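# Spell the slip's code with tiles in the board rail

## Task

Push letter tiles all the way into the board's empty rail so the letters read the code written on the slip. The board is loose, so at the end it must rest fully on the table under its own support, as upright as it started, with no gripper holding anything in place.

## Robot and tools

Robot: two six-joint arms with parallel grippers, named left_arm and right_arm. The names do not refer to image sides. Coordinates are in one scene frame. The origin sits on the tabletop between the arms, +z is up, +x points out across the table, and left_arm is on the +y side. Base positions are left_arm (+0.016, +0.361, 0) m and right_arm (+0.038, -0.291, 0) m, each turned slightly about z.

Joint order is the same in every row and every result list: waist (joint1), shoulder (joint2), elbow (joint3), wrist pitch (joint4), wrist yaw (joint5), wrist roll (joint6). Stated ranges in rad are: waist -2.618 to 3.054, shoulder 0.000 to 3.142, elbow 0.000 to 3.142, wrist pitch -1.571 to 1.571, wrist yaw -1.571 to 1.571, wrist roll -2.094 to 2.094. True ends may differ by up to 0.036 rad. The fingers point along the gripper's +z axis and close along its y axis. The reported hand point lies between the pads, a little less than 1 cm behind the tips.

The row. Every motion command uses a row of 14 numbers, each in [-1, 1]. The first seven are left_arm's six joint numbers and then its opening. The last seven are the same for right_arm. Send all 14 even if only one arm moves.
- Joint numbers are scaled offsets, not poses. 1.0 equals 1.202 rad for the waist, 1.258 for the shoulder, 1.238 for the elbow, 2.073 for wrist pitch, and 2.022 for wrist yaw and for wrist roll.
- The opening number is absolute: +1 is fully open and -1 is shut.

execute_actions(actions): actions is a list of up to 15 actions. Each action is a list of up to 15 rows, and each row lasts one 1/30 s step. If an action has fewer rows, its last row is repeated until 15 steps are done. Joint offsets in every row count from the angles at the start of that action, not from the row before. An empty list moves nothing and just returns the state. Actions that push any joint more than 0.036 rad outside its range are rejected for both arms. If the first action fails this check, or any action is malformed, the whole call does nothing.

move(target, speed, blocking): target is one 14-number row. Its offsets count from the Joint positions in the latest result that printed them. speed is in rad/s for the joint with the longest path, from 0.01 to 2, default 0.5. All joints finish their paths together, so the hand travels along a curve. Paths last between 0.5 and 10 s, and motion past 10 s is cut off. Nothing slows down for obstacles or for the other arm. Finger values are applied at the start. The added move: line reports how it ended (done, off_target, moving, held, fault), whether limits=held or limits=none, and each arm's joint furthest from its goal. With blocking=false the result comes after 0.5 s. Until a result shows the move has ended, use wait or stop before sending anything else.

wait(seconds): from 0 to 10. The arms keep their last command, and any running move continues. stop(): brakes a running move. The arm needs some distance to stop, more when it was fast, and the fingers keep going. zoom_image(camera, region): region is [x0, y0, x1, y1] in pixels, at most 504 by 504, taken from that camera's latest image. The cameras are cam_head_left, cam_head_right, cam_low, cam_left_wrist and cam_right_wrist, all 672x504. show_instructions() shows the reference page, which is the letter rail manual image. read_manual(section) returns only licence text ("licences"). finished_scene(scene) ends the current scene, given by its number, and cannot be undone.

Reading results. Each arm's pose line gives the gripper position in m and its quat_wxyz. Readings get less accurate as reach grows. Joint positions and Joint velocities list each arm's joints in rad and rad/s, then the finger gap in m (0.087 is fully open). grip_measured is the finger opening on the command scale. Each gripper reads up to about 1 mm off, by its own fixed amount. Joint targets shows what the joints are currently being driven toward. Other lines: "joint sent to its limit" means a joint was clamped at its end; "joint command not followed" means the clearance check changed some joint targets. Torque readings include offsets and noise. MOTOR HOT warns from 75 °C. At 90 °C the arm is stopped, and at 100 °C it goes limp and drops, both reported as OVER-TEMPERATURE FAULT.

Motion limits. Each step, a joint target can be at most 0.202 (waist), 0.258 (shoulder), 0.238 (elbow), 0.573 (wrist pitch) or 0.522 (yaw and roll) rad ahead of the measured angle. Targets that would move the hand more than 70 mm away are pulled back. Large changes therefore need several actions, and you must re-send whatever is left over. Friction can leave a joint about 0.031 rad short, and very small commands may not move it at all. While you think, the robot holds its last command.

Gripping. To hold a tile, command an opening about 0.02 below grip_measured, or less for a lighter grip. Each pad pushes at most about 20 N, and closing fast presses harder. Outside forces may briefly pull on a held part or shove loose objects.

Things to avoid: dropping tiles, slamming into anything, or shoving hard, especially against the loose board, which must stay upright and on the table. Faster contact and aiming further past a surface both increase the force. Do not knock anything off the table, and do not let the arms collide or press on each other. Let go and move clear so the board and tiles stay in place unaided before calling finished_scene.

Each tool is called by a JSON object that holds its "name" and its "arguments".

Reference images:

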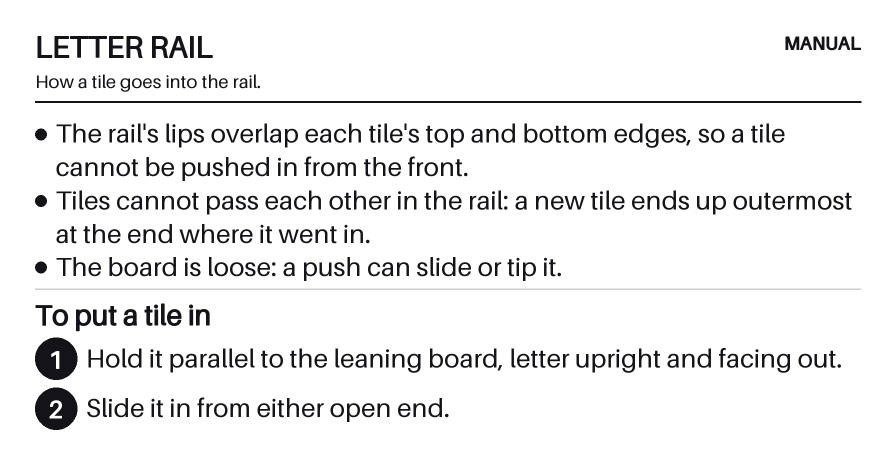

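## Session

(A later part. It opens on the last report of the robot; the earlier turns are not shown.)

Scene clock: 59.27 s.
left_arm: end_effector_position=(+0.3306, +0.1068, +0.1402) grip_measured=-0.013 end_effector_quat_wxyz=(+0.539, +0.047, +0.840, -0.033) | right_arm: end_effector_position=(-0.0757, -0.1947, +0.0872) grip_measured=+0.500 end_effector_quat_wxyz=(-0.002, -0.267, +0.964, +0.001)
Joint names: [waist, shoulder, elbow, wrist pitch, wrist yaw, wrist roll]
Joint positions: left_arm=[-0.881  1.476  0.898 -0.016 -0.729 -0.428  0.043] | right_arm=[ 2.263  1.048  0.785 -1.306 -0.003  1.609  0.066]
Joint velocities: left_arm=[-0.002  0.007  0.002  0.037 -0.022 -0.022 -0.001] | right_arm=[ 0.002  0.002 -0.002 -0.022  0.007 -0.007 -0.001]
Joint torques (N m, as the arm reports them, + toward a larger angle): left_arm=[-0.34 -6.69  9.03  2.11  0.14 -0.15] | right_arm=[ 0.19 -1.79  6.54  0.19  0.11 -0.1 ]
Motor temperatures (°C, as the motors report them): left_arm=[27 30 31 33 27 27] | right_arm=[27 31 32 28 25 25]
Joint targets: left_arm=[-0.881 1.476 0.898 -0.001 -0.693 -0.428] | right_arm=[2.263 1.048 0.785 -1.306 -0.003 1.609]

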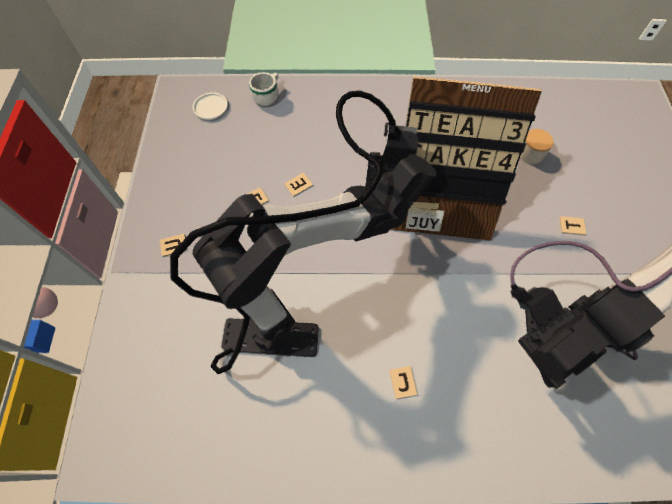

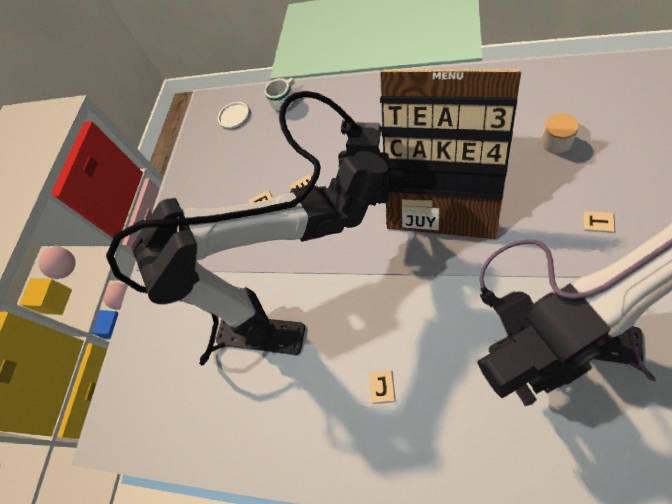

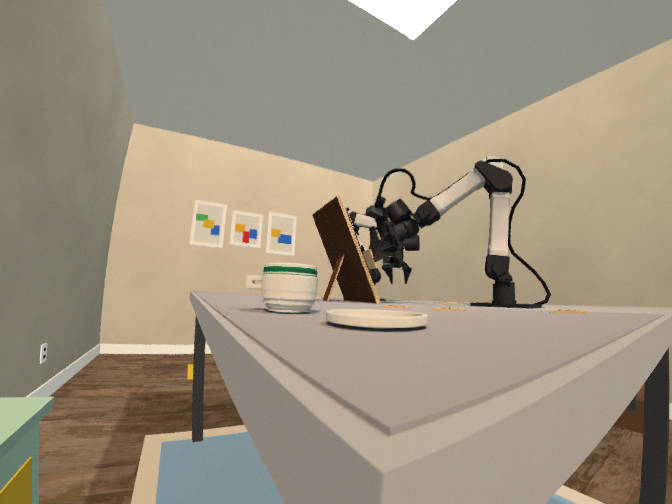

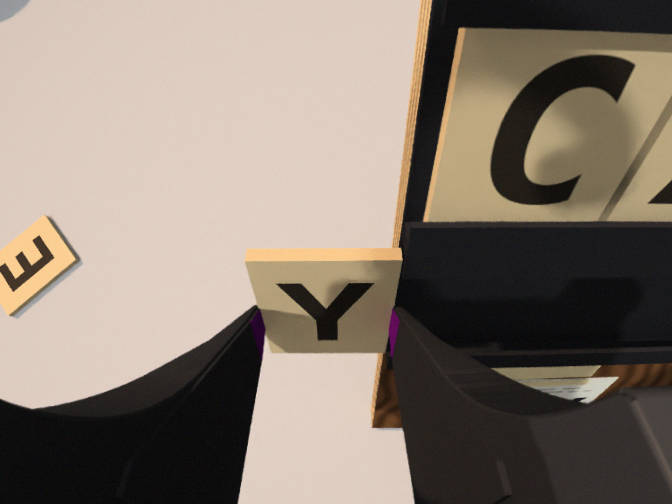

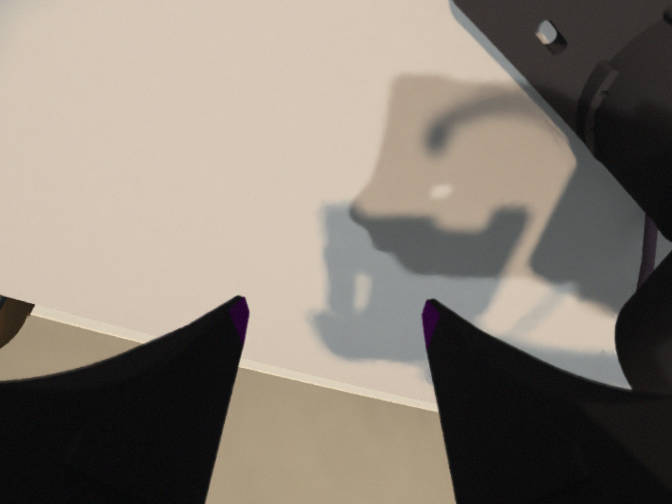

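{"name": "execute_actions", "arguments": {"actions": [[[0,-0.026,0,0,0,0,-0.08,0,0,0,0,0,0,0.5],[0,-0.026,0,0,0,0,-0.08,0,0,0,0,0,0,0.5],[0,-0.016,0,0,0,0,-0.08,0,0,0,0,0,0,0.5]],[[0,0,0,0.005,0.02,0,-0.08,0,0,0,0,0,0,0.5]]]}}

{"name": "zoom_image", "arguments": {"camera": "cam_left_wrist", "region": [330,200,530,400]}}

Scene clock: 60.43 s.
left_arm: end_effector_position=(+0.3296, +0.1019, +0.1445) grip_measured=-0.013 end_effector_quat_wxyz=(+0.539, +0.049, +0.839, -0.049) | right_arm: end_effector_position=(-0.0757, -0.1947, +0.0872) grip_measured=+0.500 end_effector_quat_wxyz=(-0.002, -0.267, +0.964, +0.001)
Joint names: [waist, shoulder, elbow, wrist pitch, wrist yaw, wrist roll]
Joint positions: left_arm=[-0.881  1.465  0.898 -0.006 -0.704 -0.428  0.043] | right_arm=[ 2.263  1.048  0.785 -1.306 -0.003  1.609  0.066]
Joint velocities: left_arm=[ 0.002 -0.012 -0.007 -0.022  0.022 -0.081 -0.001] | right_arm=[-0.002  0.002 -0.007  0.007 -0.007  0.051 -0.001]
Joint torques (N m, as the arm reports them, + toward a larger angle): left_arm=[-0.36 -6.63  9.12  2.   -0.08 -0.14] | right_arm=[ 0.05 -1.65  6.62  0.18  0.06 -0.09]
Motor temperatures (°C, as the motors report them): left_arm=[27 30 31 33 27 27] | right_arm=[27 31 32 28 25 25]
Joint targets: left_arm=[-0.881 1.465 0.898 -0.004 -0.689 -0.428] | right_arm=[2.263 1.048 0.785 -1.306 -0.003 1.609]

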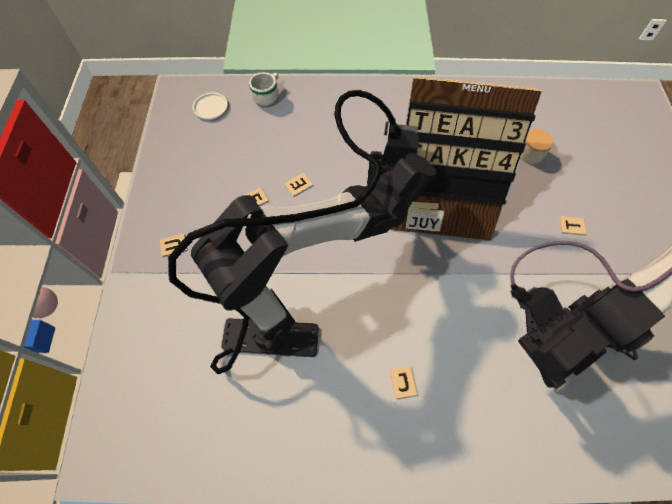

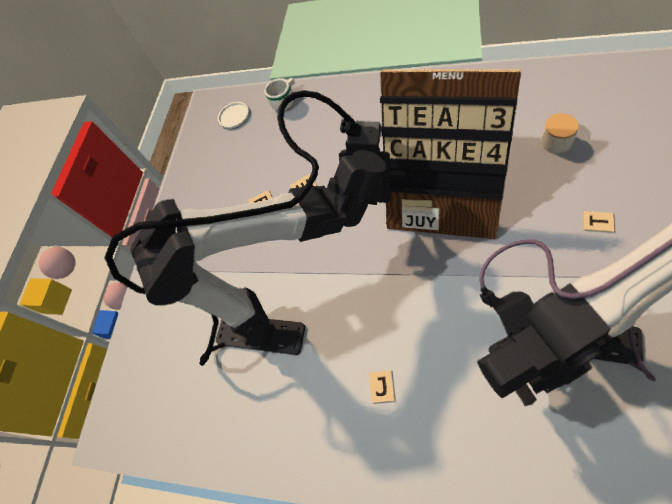

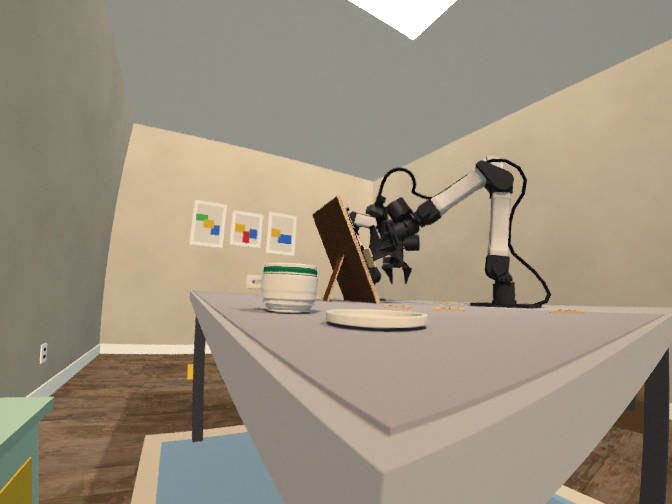

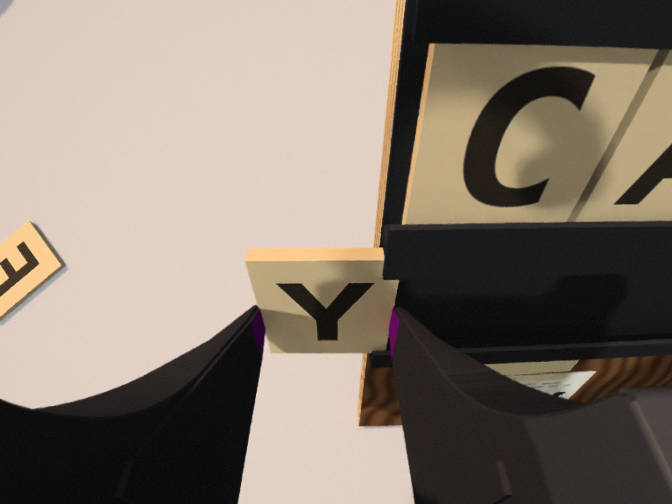

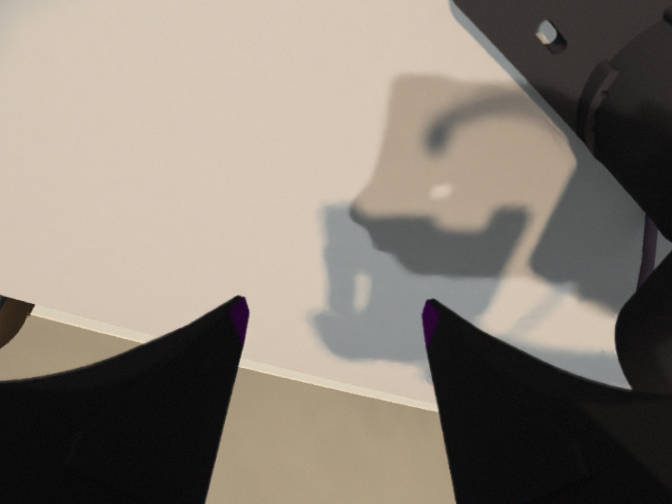

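Region (330, 200, 530, 400) of cam_left_wrist's 672x504 image, scaled by 2.520, with more detail than that image has.

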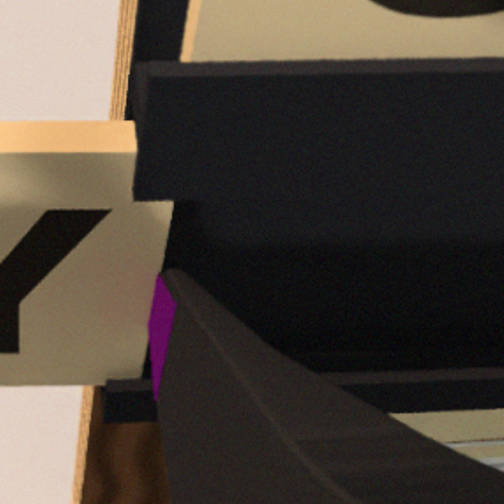

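{"name": "move", "arguments": {"target": [-0.043,0.065,0.069,-0.024,-0.03,-0.023,-0.08,0,0,0,0,0,0,0.5], "speed": 0.12}}

Scene clock: 61.73 s.
left_arm: end_effector_position=(+0.3282, +0.0845, +0.1447) grip_measured=-0.013 end_effector_quat_wxyz=(+0.539, +0.044, +0.840, -0.044) | right_arm: end_effector_position=(-0.0757, -0.1947, +0.0872) grip_measured=+0.500 end_effector_quat_wxyz=(-0.002, -0.267, +0.964, +0.001)
Joint names: [waist, shoulder, elbow, wrist pitch, wrist yaw, wrist roll]
Joint positions: left_arm=[-0.922  1.527  0.964 -0.041 -0.752 -0.469  0.043] | right_arm=[ 2.263  1.048  0.785 -1.306 -0.003  1.609  0.066]
Joint velocities: left_arm=[-0.017  0.007 -0.012  0.022  0.007 -0.022 -0.001] | right_arm=[ 0.002 -0.007  0.007  0.007 -0.022 -0.022 -0.   ]
Joint torques (N m, as the arm reports them, + toward a larger angle): left_arm=[-1.05 -5.59 10.91  1.8  -0.39 -0.2 ] | right_arm=[-0.03 -1.6   6.6   0.22  0.07 -0.08]
Motor temperatures (°C, as the motors report them): left_arm=[27 30 31 33 27 27] | right_arm=[27 31 32 28 25 25]
Joint targets: left_arm=[-0.932 1.547 0.983 -0.056 -0.765 -0.475] | right_arm=[2.263 1.048 0.785 -1.306 -0.003 1.609]
move: done; limits=none; left_arm: farthest joint: the shoulder, 0.020 radians from its target (0.082 radians at the start); right_arm: farthest joint: the waist, 0.000 radians from its target (0.000 radians at the start)

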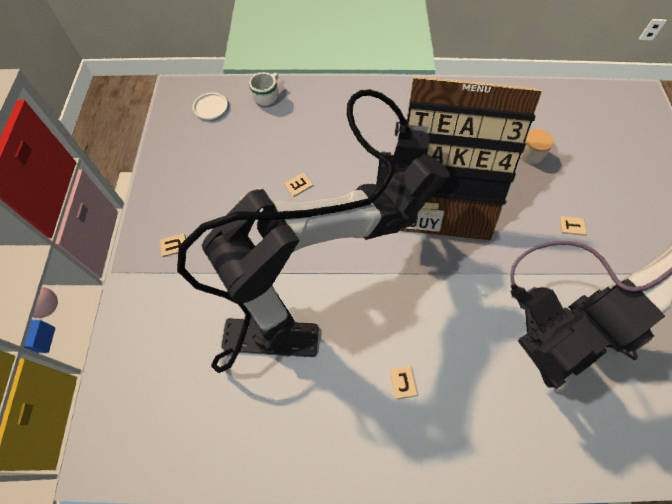

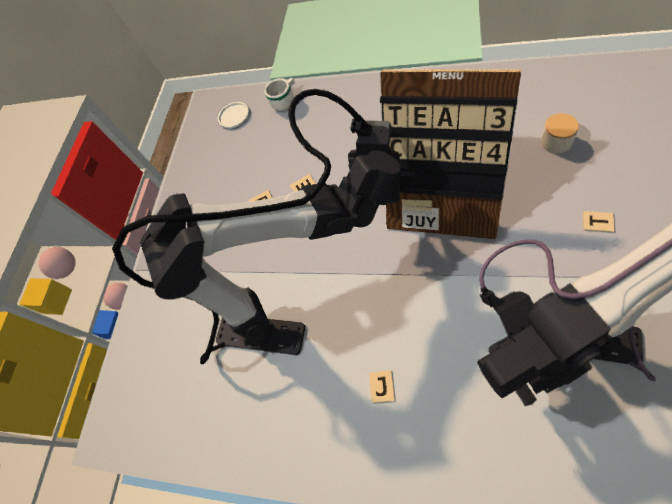

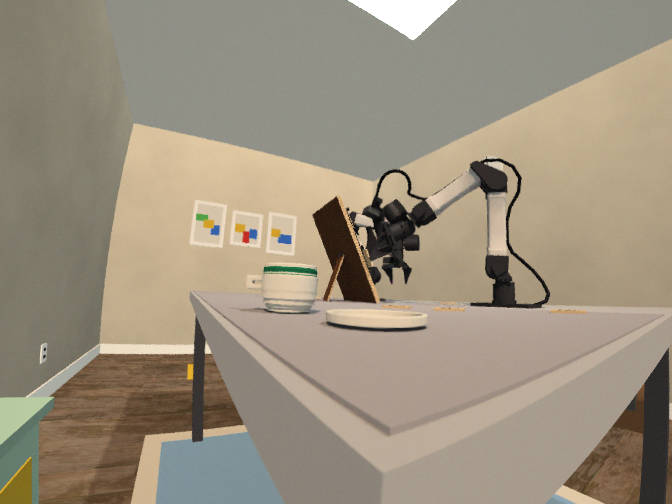

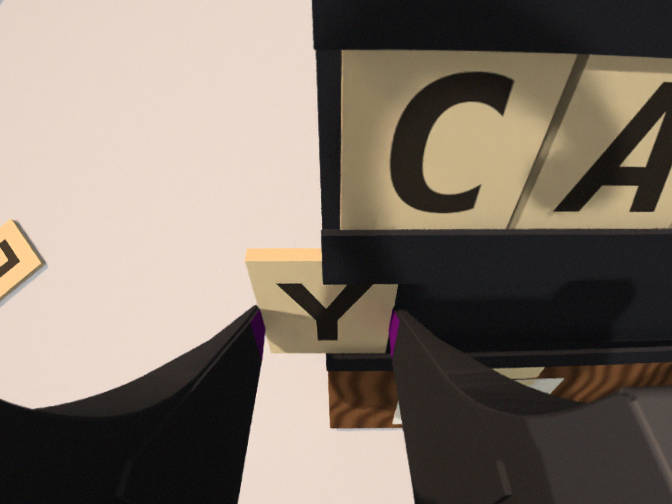

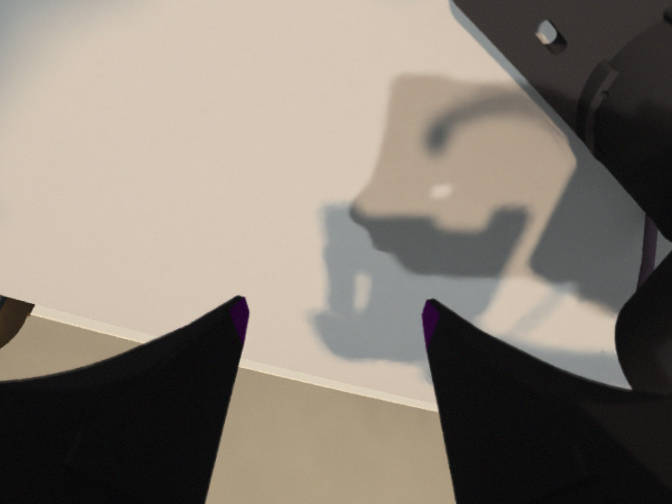

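{"name": "move", "arguments": {"target": [-0.074,0.115,0.126,-0.04,-0.038,-0.036,-0.08,0,0,0,0,0,0,0.5], "speed": 0.15}}

Scene clock: 63.40 s.
left_arm: end_effector_position=(+0.3221, +0.0451, +0.1433) grip_measured=-0.013 end_effector_quat_wxyz=(+0.538, +0.046, +0.841, -0.041) | right_arm: end_effector_position=(-0.0757, -0.1947, +0.0872) grip_measured=+0.500 end_effector_quat_wxyz=(-0.002, -0.267, +0.964, +0.001)
Joint names: [waist, shoulder, elbow, wrist pitch, wrist yaw, wrist roll]
Joint positions: left_arm=[-1.002  1.651  1.101 -0.109 -0.816 -0.536  0.043] | right_arm=[ 2.263  1.048  0.785 -1.306 -0.003  1.609  0.066]
Joint velocities: left_arm=[-0.007 -0.002 -0.002  0.022 -0.007  0.007 -0.001] | right_arm=[-0.012 -0.002 -0.007 -0.037 -0.037  0.022 -0.001]
Joint torques (N m, as the arm reports them, + toward a larger angle): left_arm=[-1.02 -6.72 10.87  1.69 -0.4  -0.2 ] | right_arm=[-0.11 -1.79  6.71  0.17  0.09 -0.09]
Motor temperatures (°C, as the motors report them): left_arm=[27 30 31 33 27 27] | right_arm=[27 31 32 28 25 25]
Joint targets: left_arm=[-1.011 1.671 1.120 -0.124 -0.828 -0.541] | right_arm=[2.263 1.048 0.785 -1.306 -0.003 1.609]
move: off_target (left_arm); limits=none; left_arm: farthest joint: the shoulder, 0.021 radians from its target (0.145 radians at the start); right_arm: farthest joint: the waist, 0.000 radians from its target (0.000 radians at the start)

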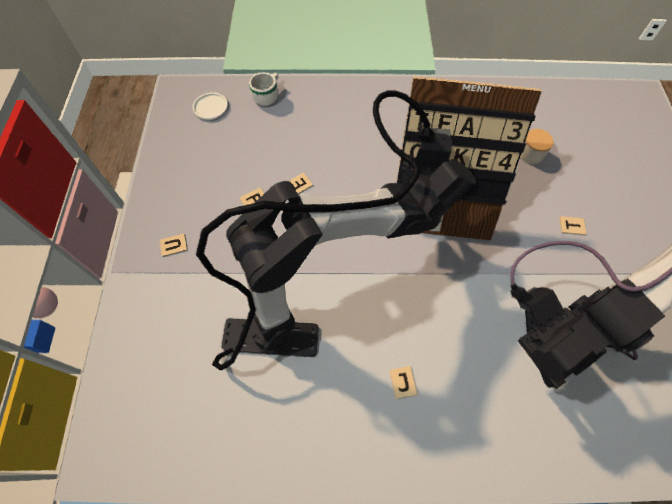

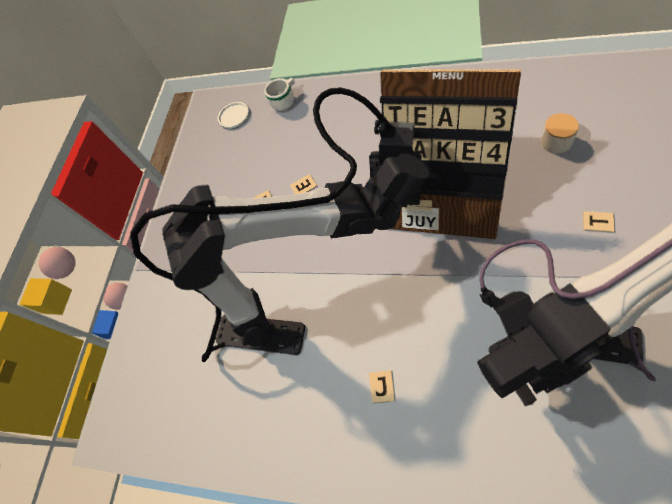

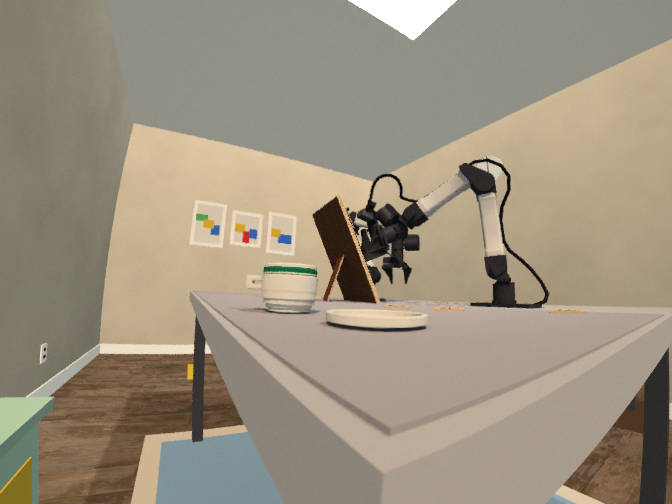

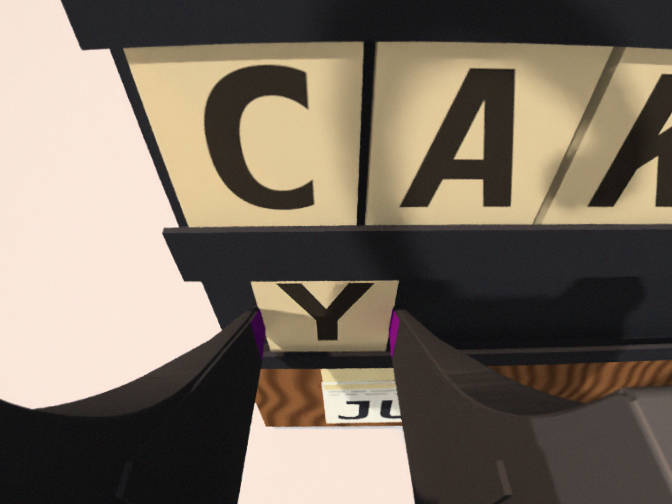

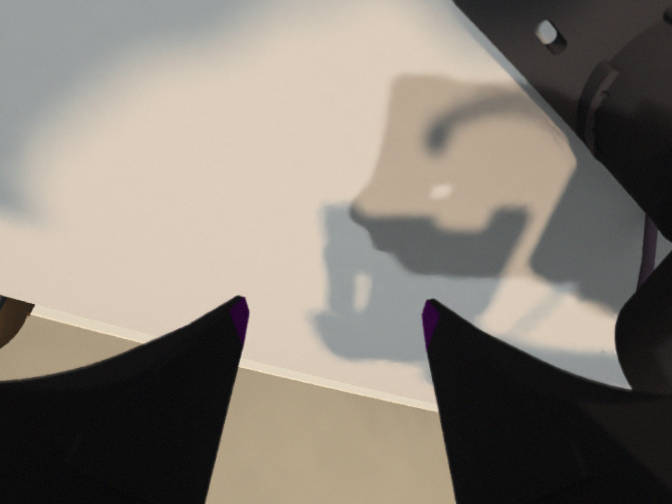

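{"name": "execute_actions", "arguments": {"actions": [[[0,0,0,0,0,0,0.5,0,0,0,0,0,0,0.5]]]}}

{"name": "move", "arguments": {"target": [-0.06,-0.055,-0.045,-0.015,-0.028,0,0.5,0,0,0,0,0,0,0.5], "speed": 0.2}}

{"name": "move", "arguments": {"target": [0,-0.4,-0.3,-0.1,0,0,0.5,0,0,0,0,0,0,0.5], "speed": 1}}

Scene clock: 64.07 s.
left_arm: end_effector_position=(+0.3221, +0.0452, +0.1433) grip_measured=+0.500 end_effector_quat_wxyz=(+0.538, +0.045, +0.841, -0.041) | right_arm: end_effector_position=(-0.0757, -0.1947, +0.0872) grip_measured=+0.500 end_effector_quat_wxyz=(-0.002, -0.267, +0.964, +0.001)
Joint names: [waist, shoulder, elbow, wrist pitch, wrist yaw, wrist roll]
Joint positions: left_arm=[-1.002  1.651  1.101 -0.109 -0.817 -0.536  0.066] | right_arm=[ 2.263  1.048  0.785 -1.306 -0.003  1.609  0.066]
Joint velocities: left_arm=[ 0.002  0.002  0.007  0.007  0.007  0.051 -0.001] | right_arm=[-0.012 -0.012 -0.017  0.037 -0.037 -0.022  0.001]
Joint torques (N m, as the arm reports them, + toward a larger angle): left_arm=[-0.32 -8.42  9.02  1.86 -0.28 -0.13] | right_arm=[ 0.22 -1.8   6.5   0.19  0.08 -0.12]
Motor temperatures (°C, as the motors report them): left_arm=[27 30 31 33 27 27] | right_arm=[27 31 32 28 25 25]
Joint targets: left_arm=[-1.002 1.651 1.101 -0.109 -0.817 -0.536] | right_arm=[2.263 1.048 0.785 -1.306 -0.003 1.609]

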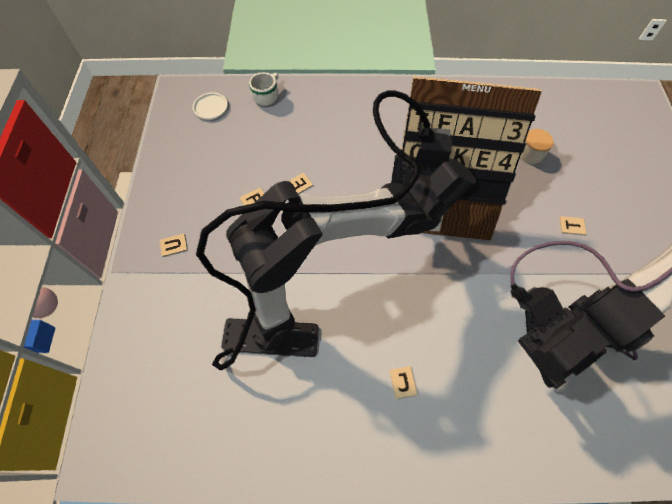

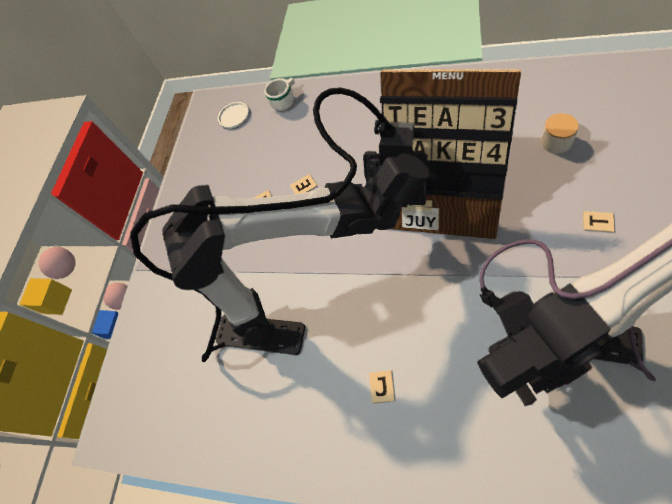

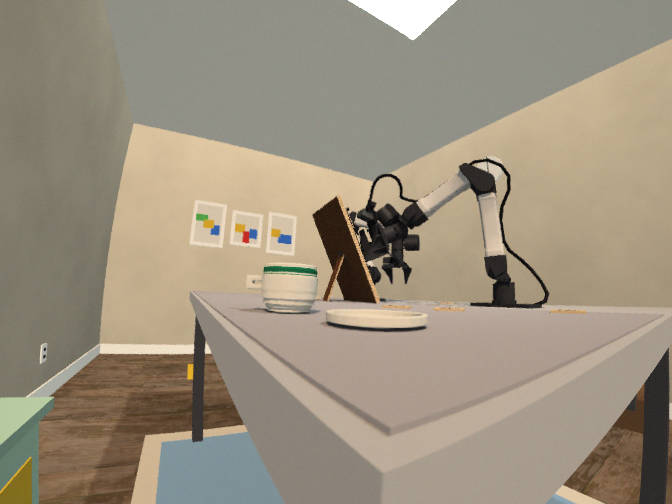

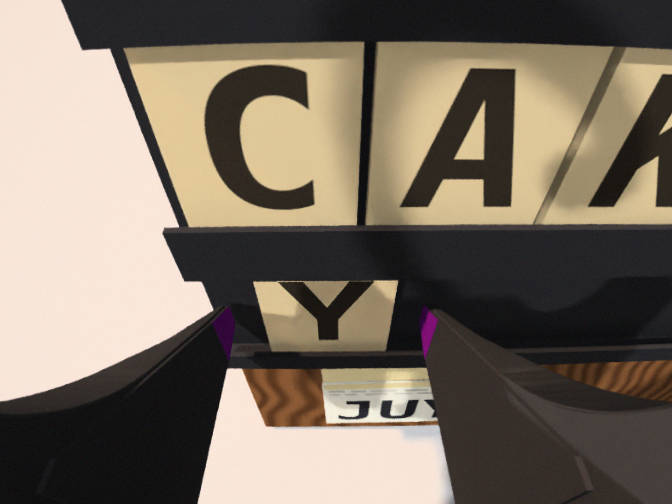

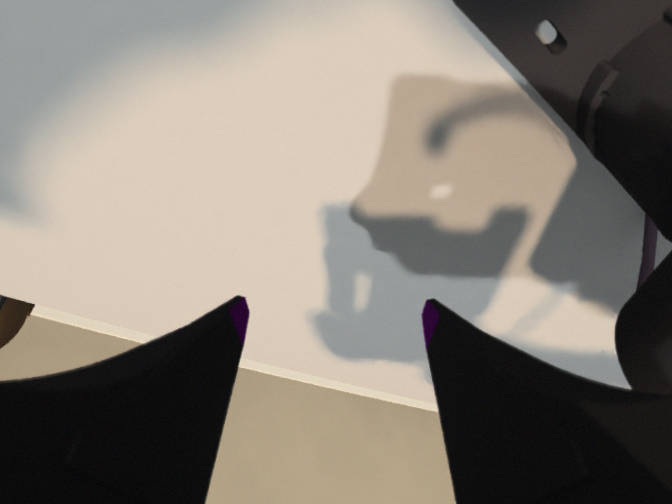

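Scene clock: 65.07 s.
left_arm: end_effector_position=(+0.3002, +0.0428, +0.1555) grip_measured=+0.500 end_effector_quat_wxyz=(+0.549, +0.058, +0.832, -0.047) | right_arm: end_effector_position=(-0.0757, -0.1947, +0.0872) grip_measured=+0.500 end_effector_quat_wxyz=(-0.002, -0.267, +0.964, +0.001)
Joint names: [waist, shoulder, elbow, wrist pitch, wrist yaw, wrist roll]
Joint positions: left_arm=[-1.066  1.594  1.071 -0.123 -0.862 -0.536  0.066] | right_arm=[ 2.263  1.048  0.785 -1.306 -0.003  1.609  0.066]
Joint velocities: left_arm=[ 0.022  0.012  0.012 -0.007 -0.081  0.081  0.   ] | right_arm=[-0.007 -0.002  0.002  0.066 -0.051  0.007 -0.   ]
Joint torques (N m, as the arm reports them, + toward a larger angle): left_arm=[-0.97 -8.88  6.57  1.68 -0.4  -0.14] | right_arm=[ 0.02 -1.78  6.59  0.19  0.08 -0.02]
Motor temperatures (°C, as the motors report them): left_arm=[27 30 31 33 27 27] | right_arm=[27 31 32 28 25 25]
Joint targets: left_arm=[-1.074 1.582 1.046 -0.140 -0.873 -0.536] | right_arm=[2.263 1.048 0.785 -1.306 -0.003 1.609]
move: off_target (left_arm); limits=none; left_arm: farthest joint: the elbow, 0.026 radians from its target (0.056 radians at the start); right_arm: farthest joint: the waist, 0.000 radians from its target (0.000 radians at the start)

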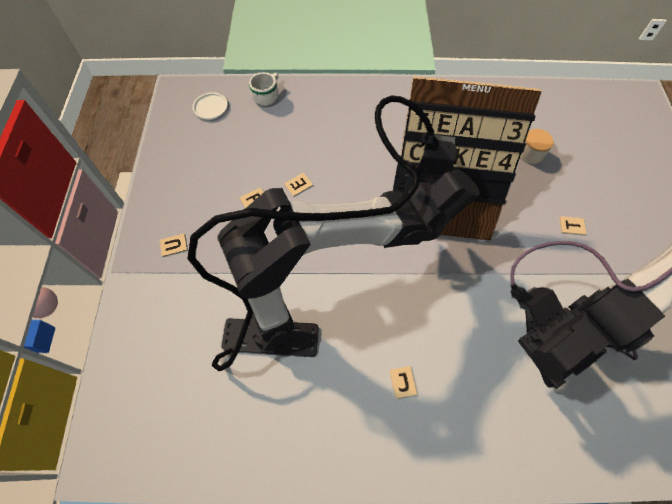

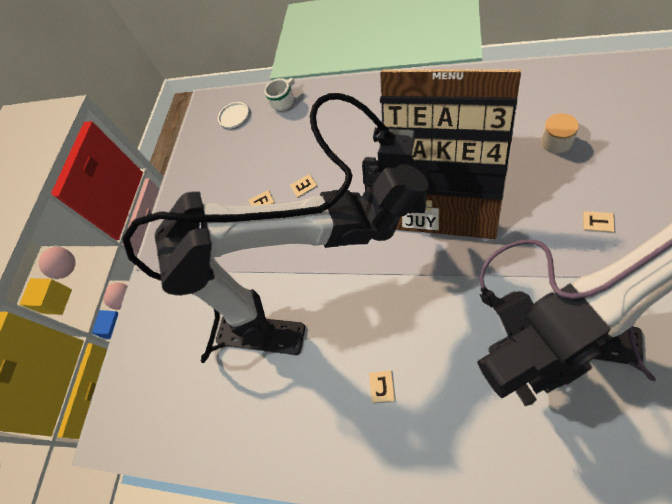

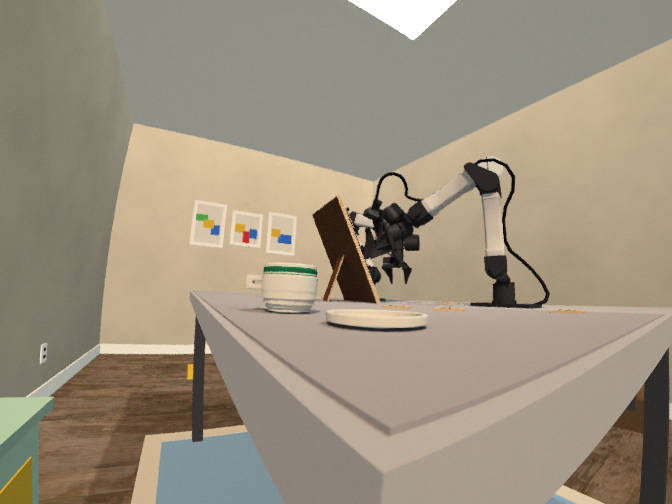

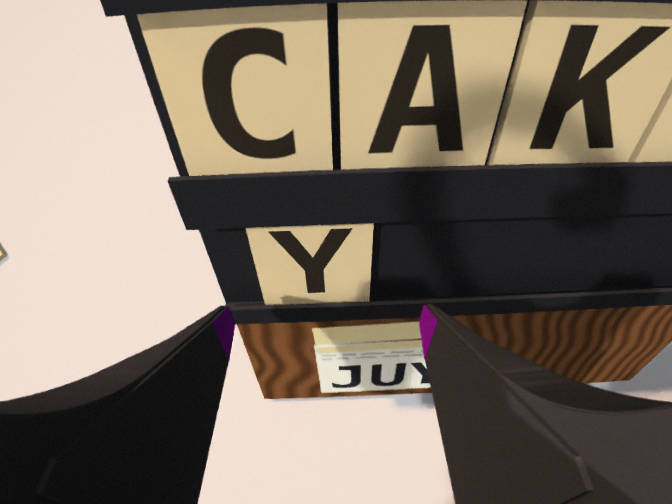

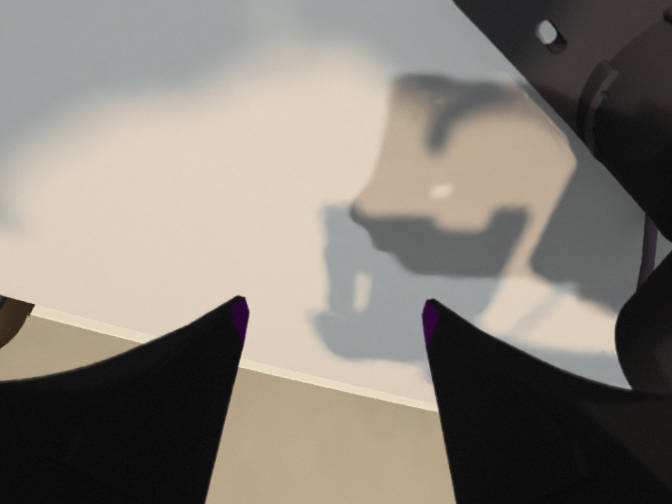

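Scene clock: 66.30 s.
left_arm: end_effector_position=(+0.2466, +0.1553, +0.1561) grip_measured=+0.500 end_effector_quat_wxyz=(+0.540, +0.069, +0.839, -0.030) | right_arm: end_effector_position=(-0.0757, -0.1947, +0.0872) grip_measured=+0.500 end_effector_quat_wxyz=(-0.002, -0.267, +0.964, +0.001)
Joint names: [waist, shoulder, elbow, wrist pitch, wrist yaw, wrist roll]
Joint positions: left_arm=[-1.066  1.104  0.725 -0.314 -0.862 -0.536  0.066] | right_arm=[ 2.263  1.048  0.785 -1.306 -0.003  1.609  0.066]
Joint velocities: left_arm=[-0.017 -0.002 -0.027 -0.007  0.007 -0.051 -0.   ] | right_arm=[ 0.007  0.007  0.002  0.007  0.007 -0.007  0.   ]
Joint torques (N m, as the arm reports them, + toward a larger angle): left_arm=[-0.33 -4.38  6.75  1.63 -0.3  -0.15] | right_arm=[ 0.08 -1.75  6.71  0.2   0.08 -0.09]
Motor temperatures (°C, as the motors report them): left_arm=[27 31 31 33 27 27] | right_arm=[27 31 33 28 25 25]
Joint targets: left_arm=[-1.066 1.090 0.700 -0.331 -0.862 -0.536] | right_arm=[2.263 1.048 0.785 -1.306 -0.003 1.609]
move: off_target (left_arm); limits=none; left_arm: farthest joint: the elbow, 0.025 radians from its target (0.371 radians at the start); right_arm: farthest joint: the waist, 0.000 radians from its target (0.000 radians at the start)

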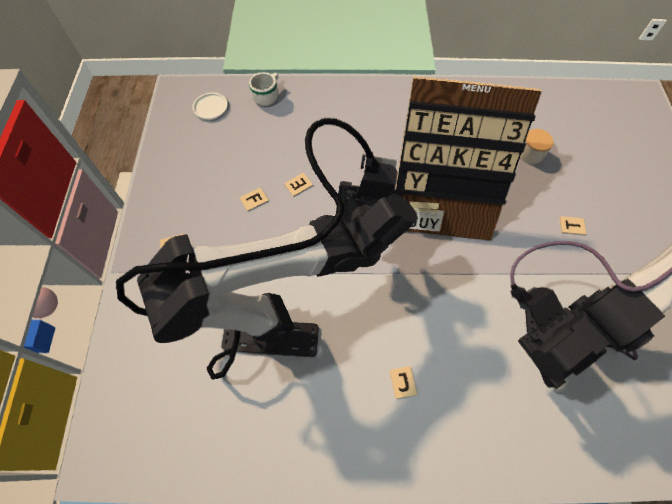

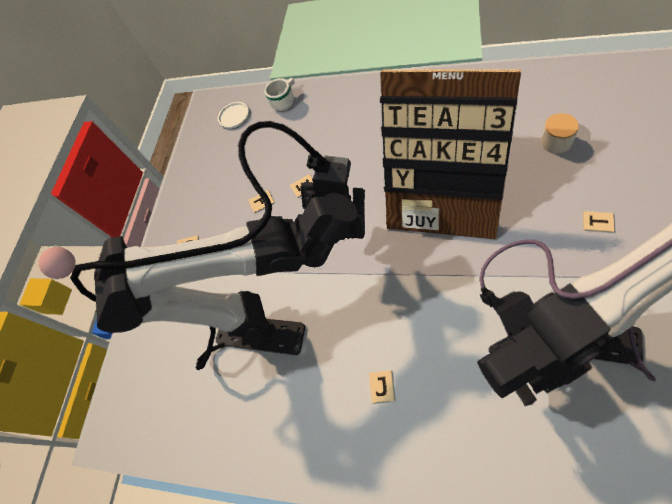

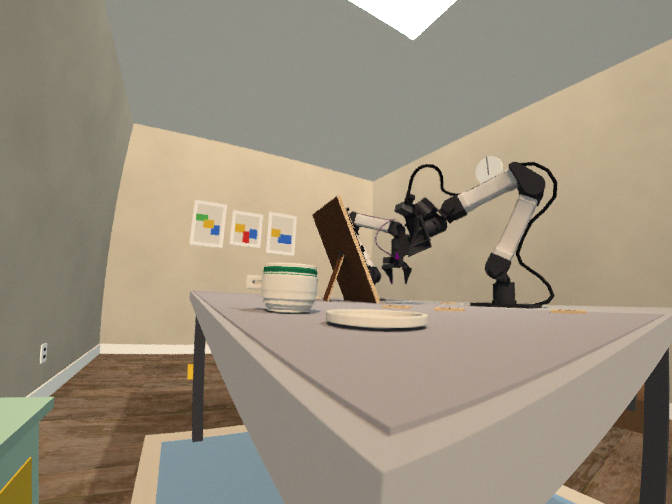

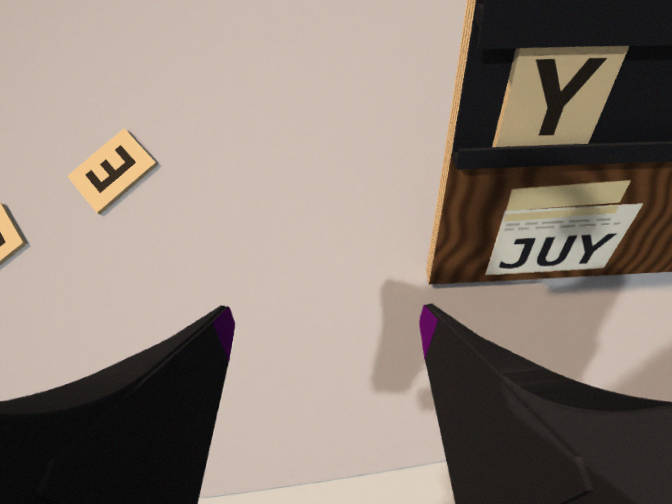

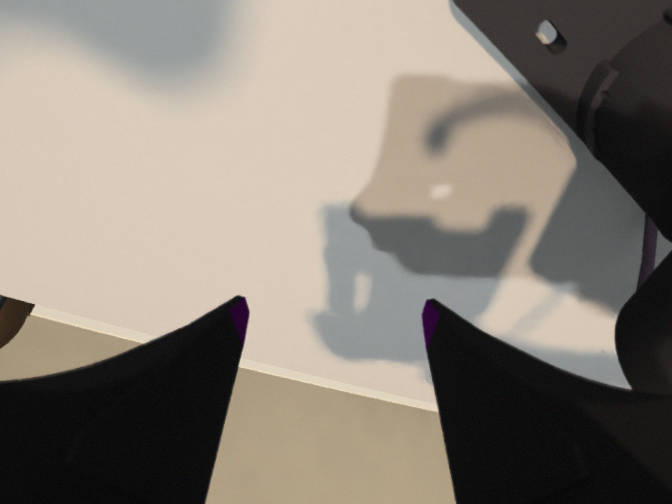

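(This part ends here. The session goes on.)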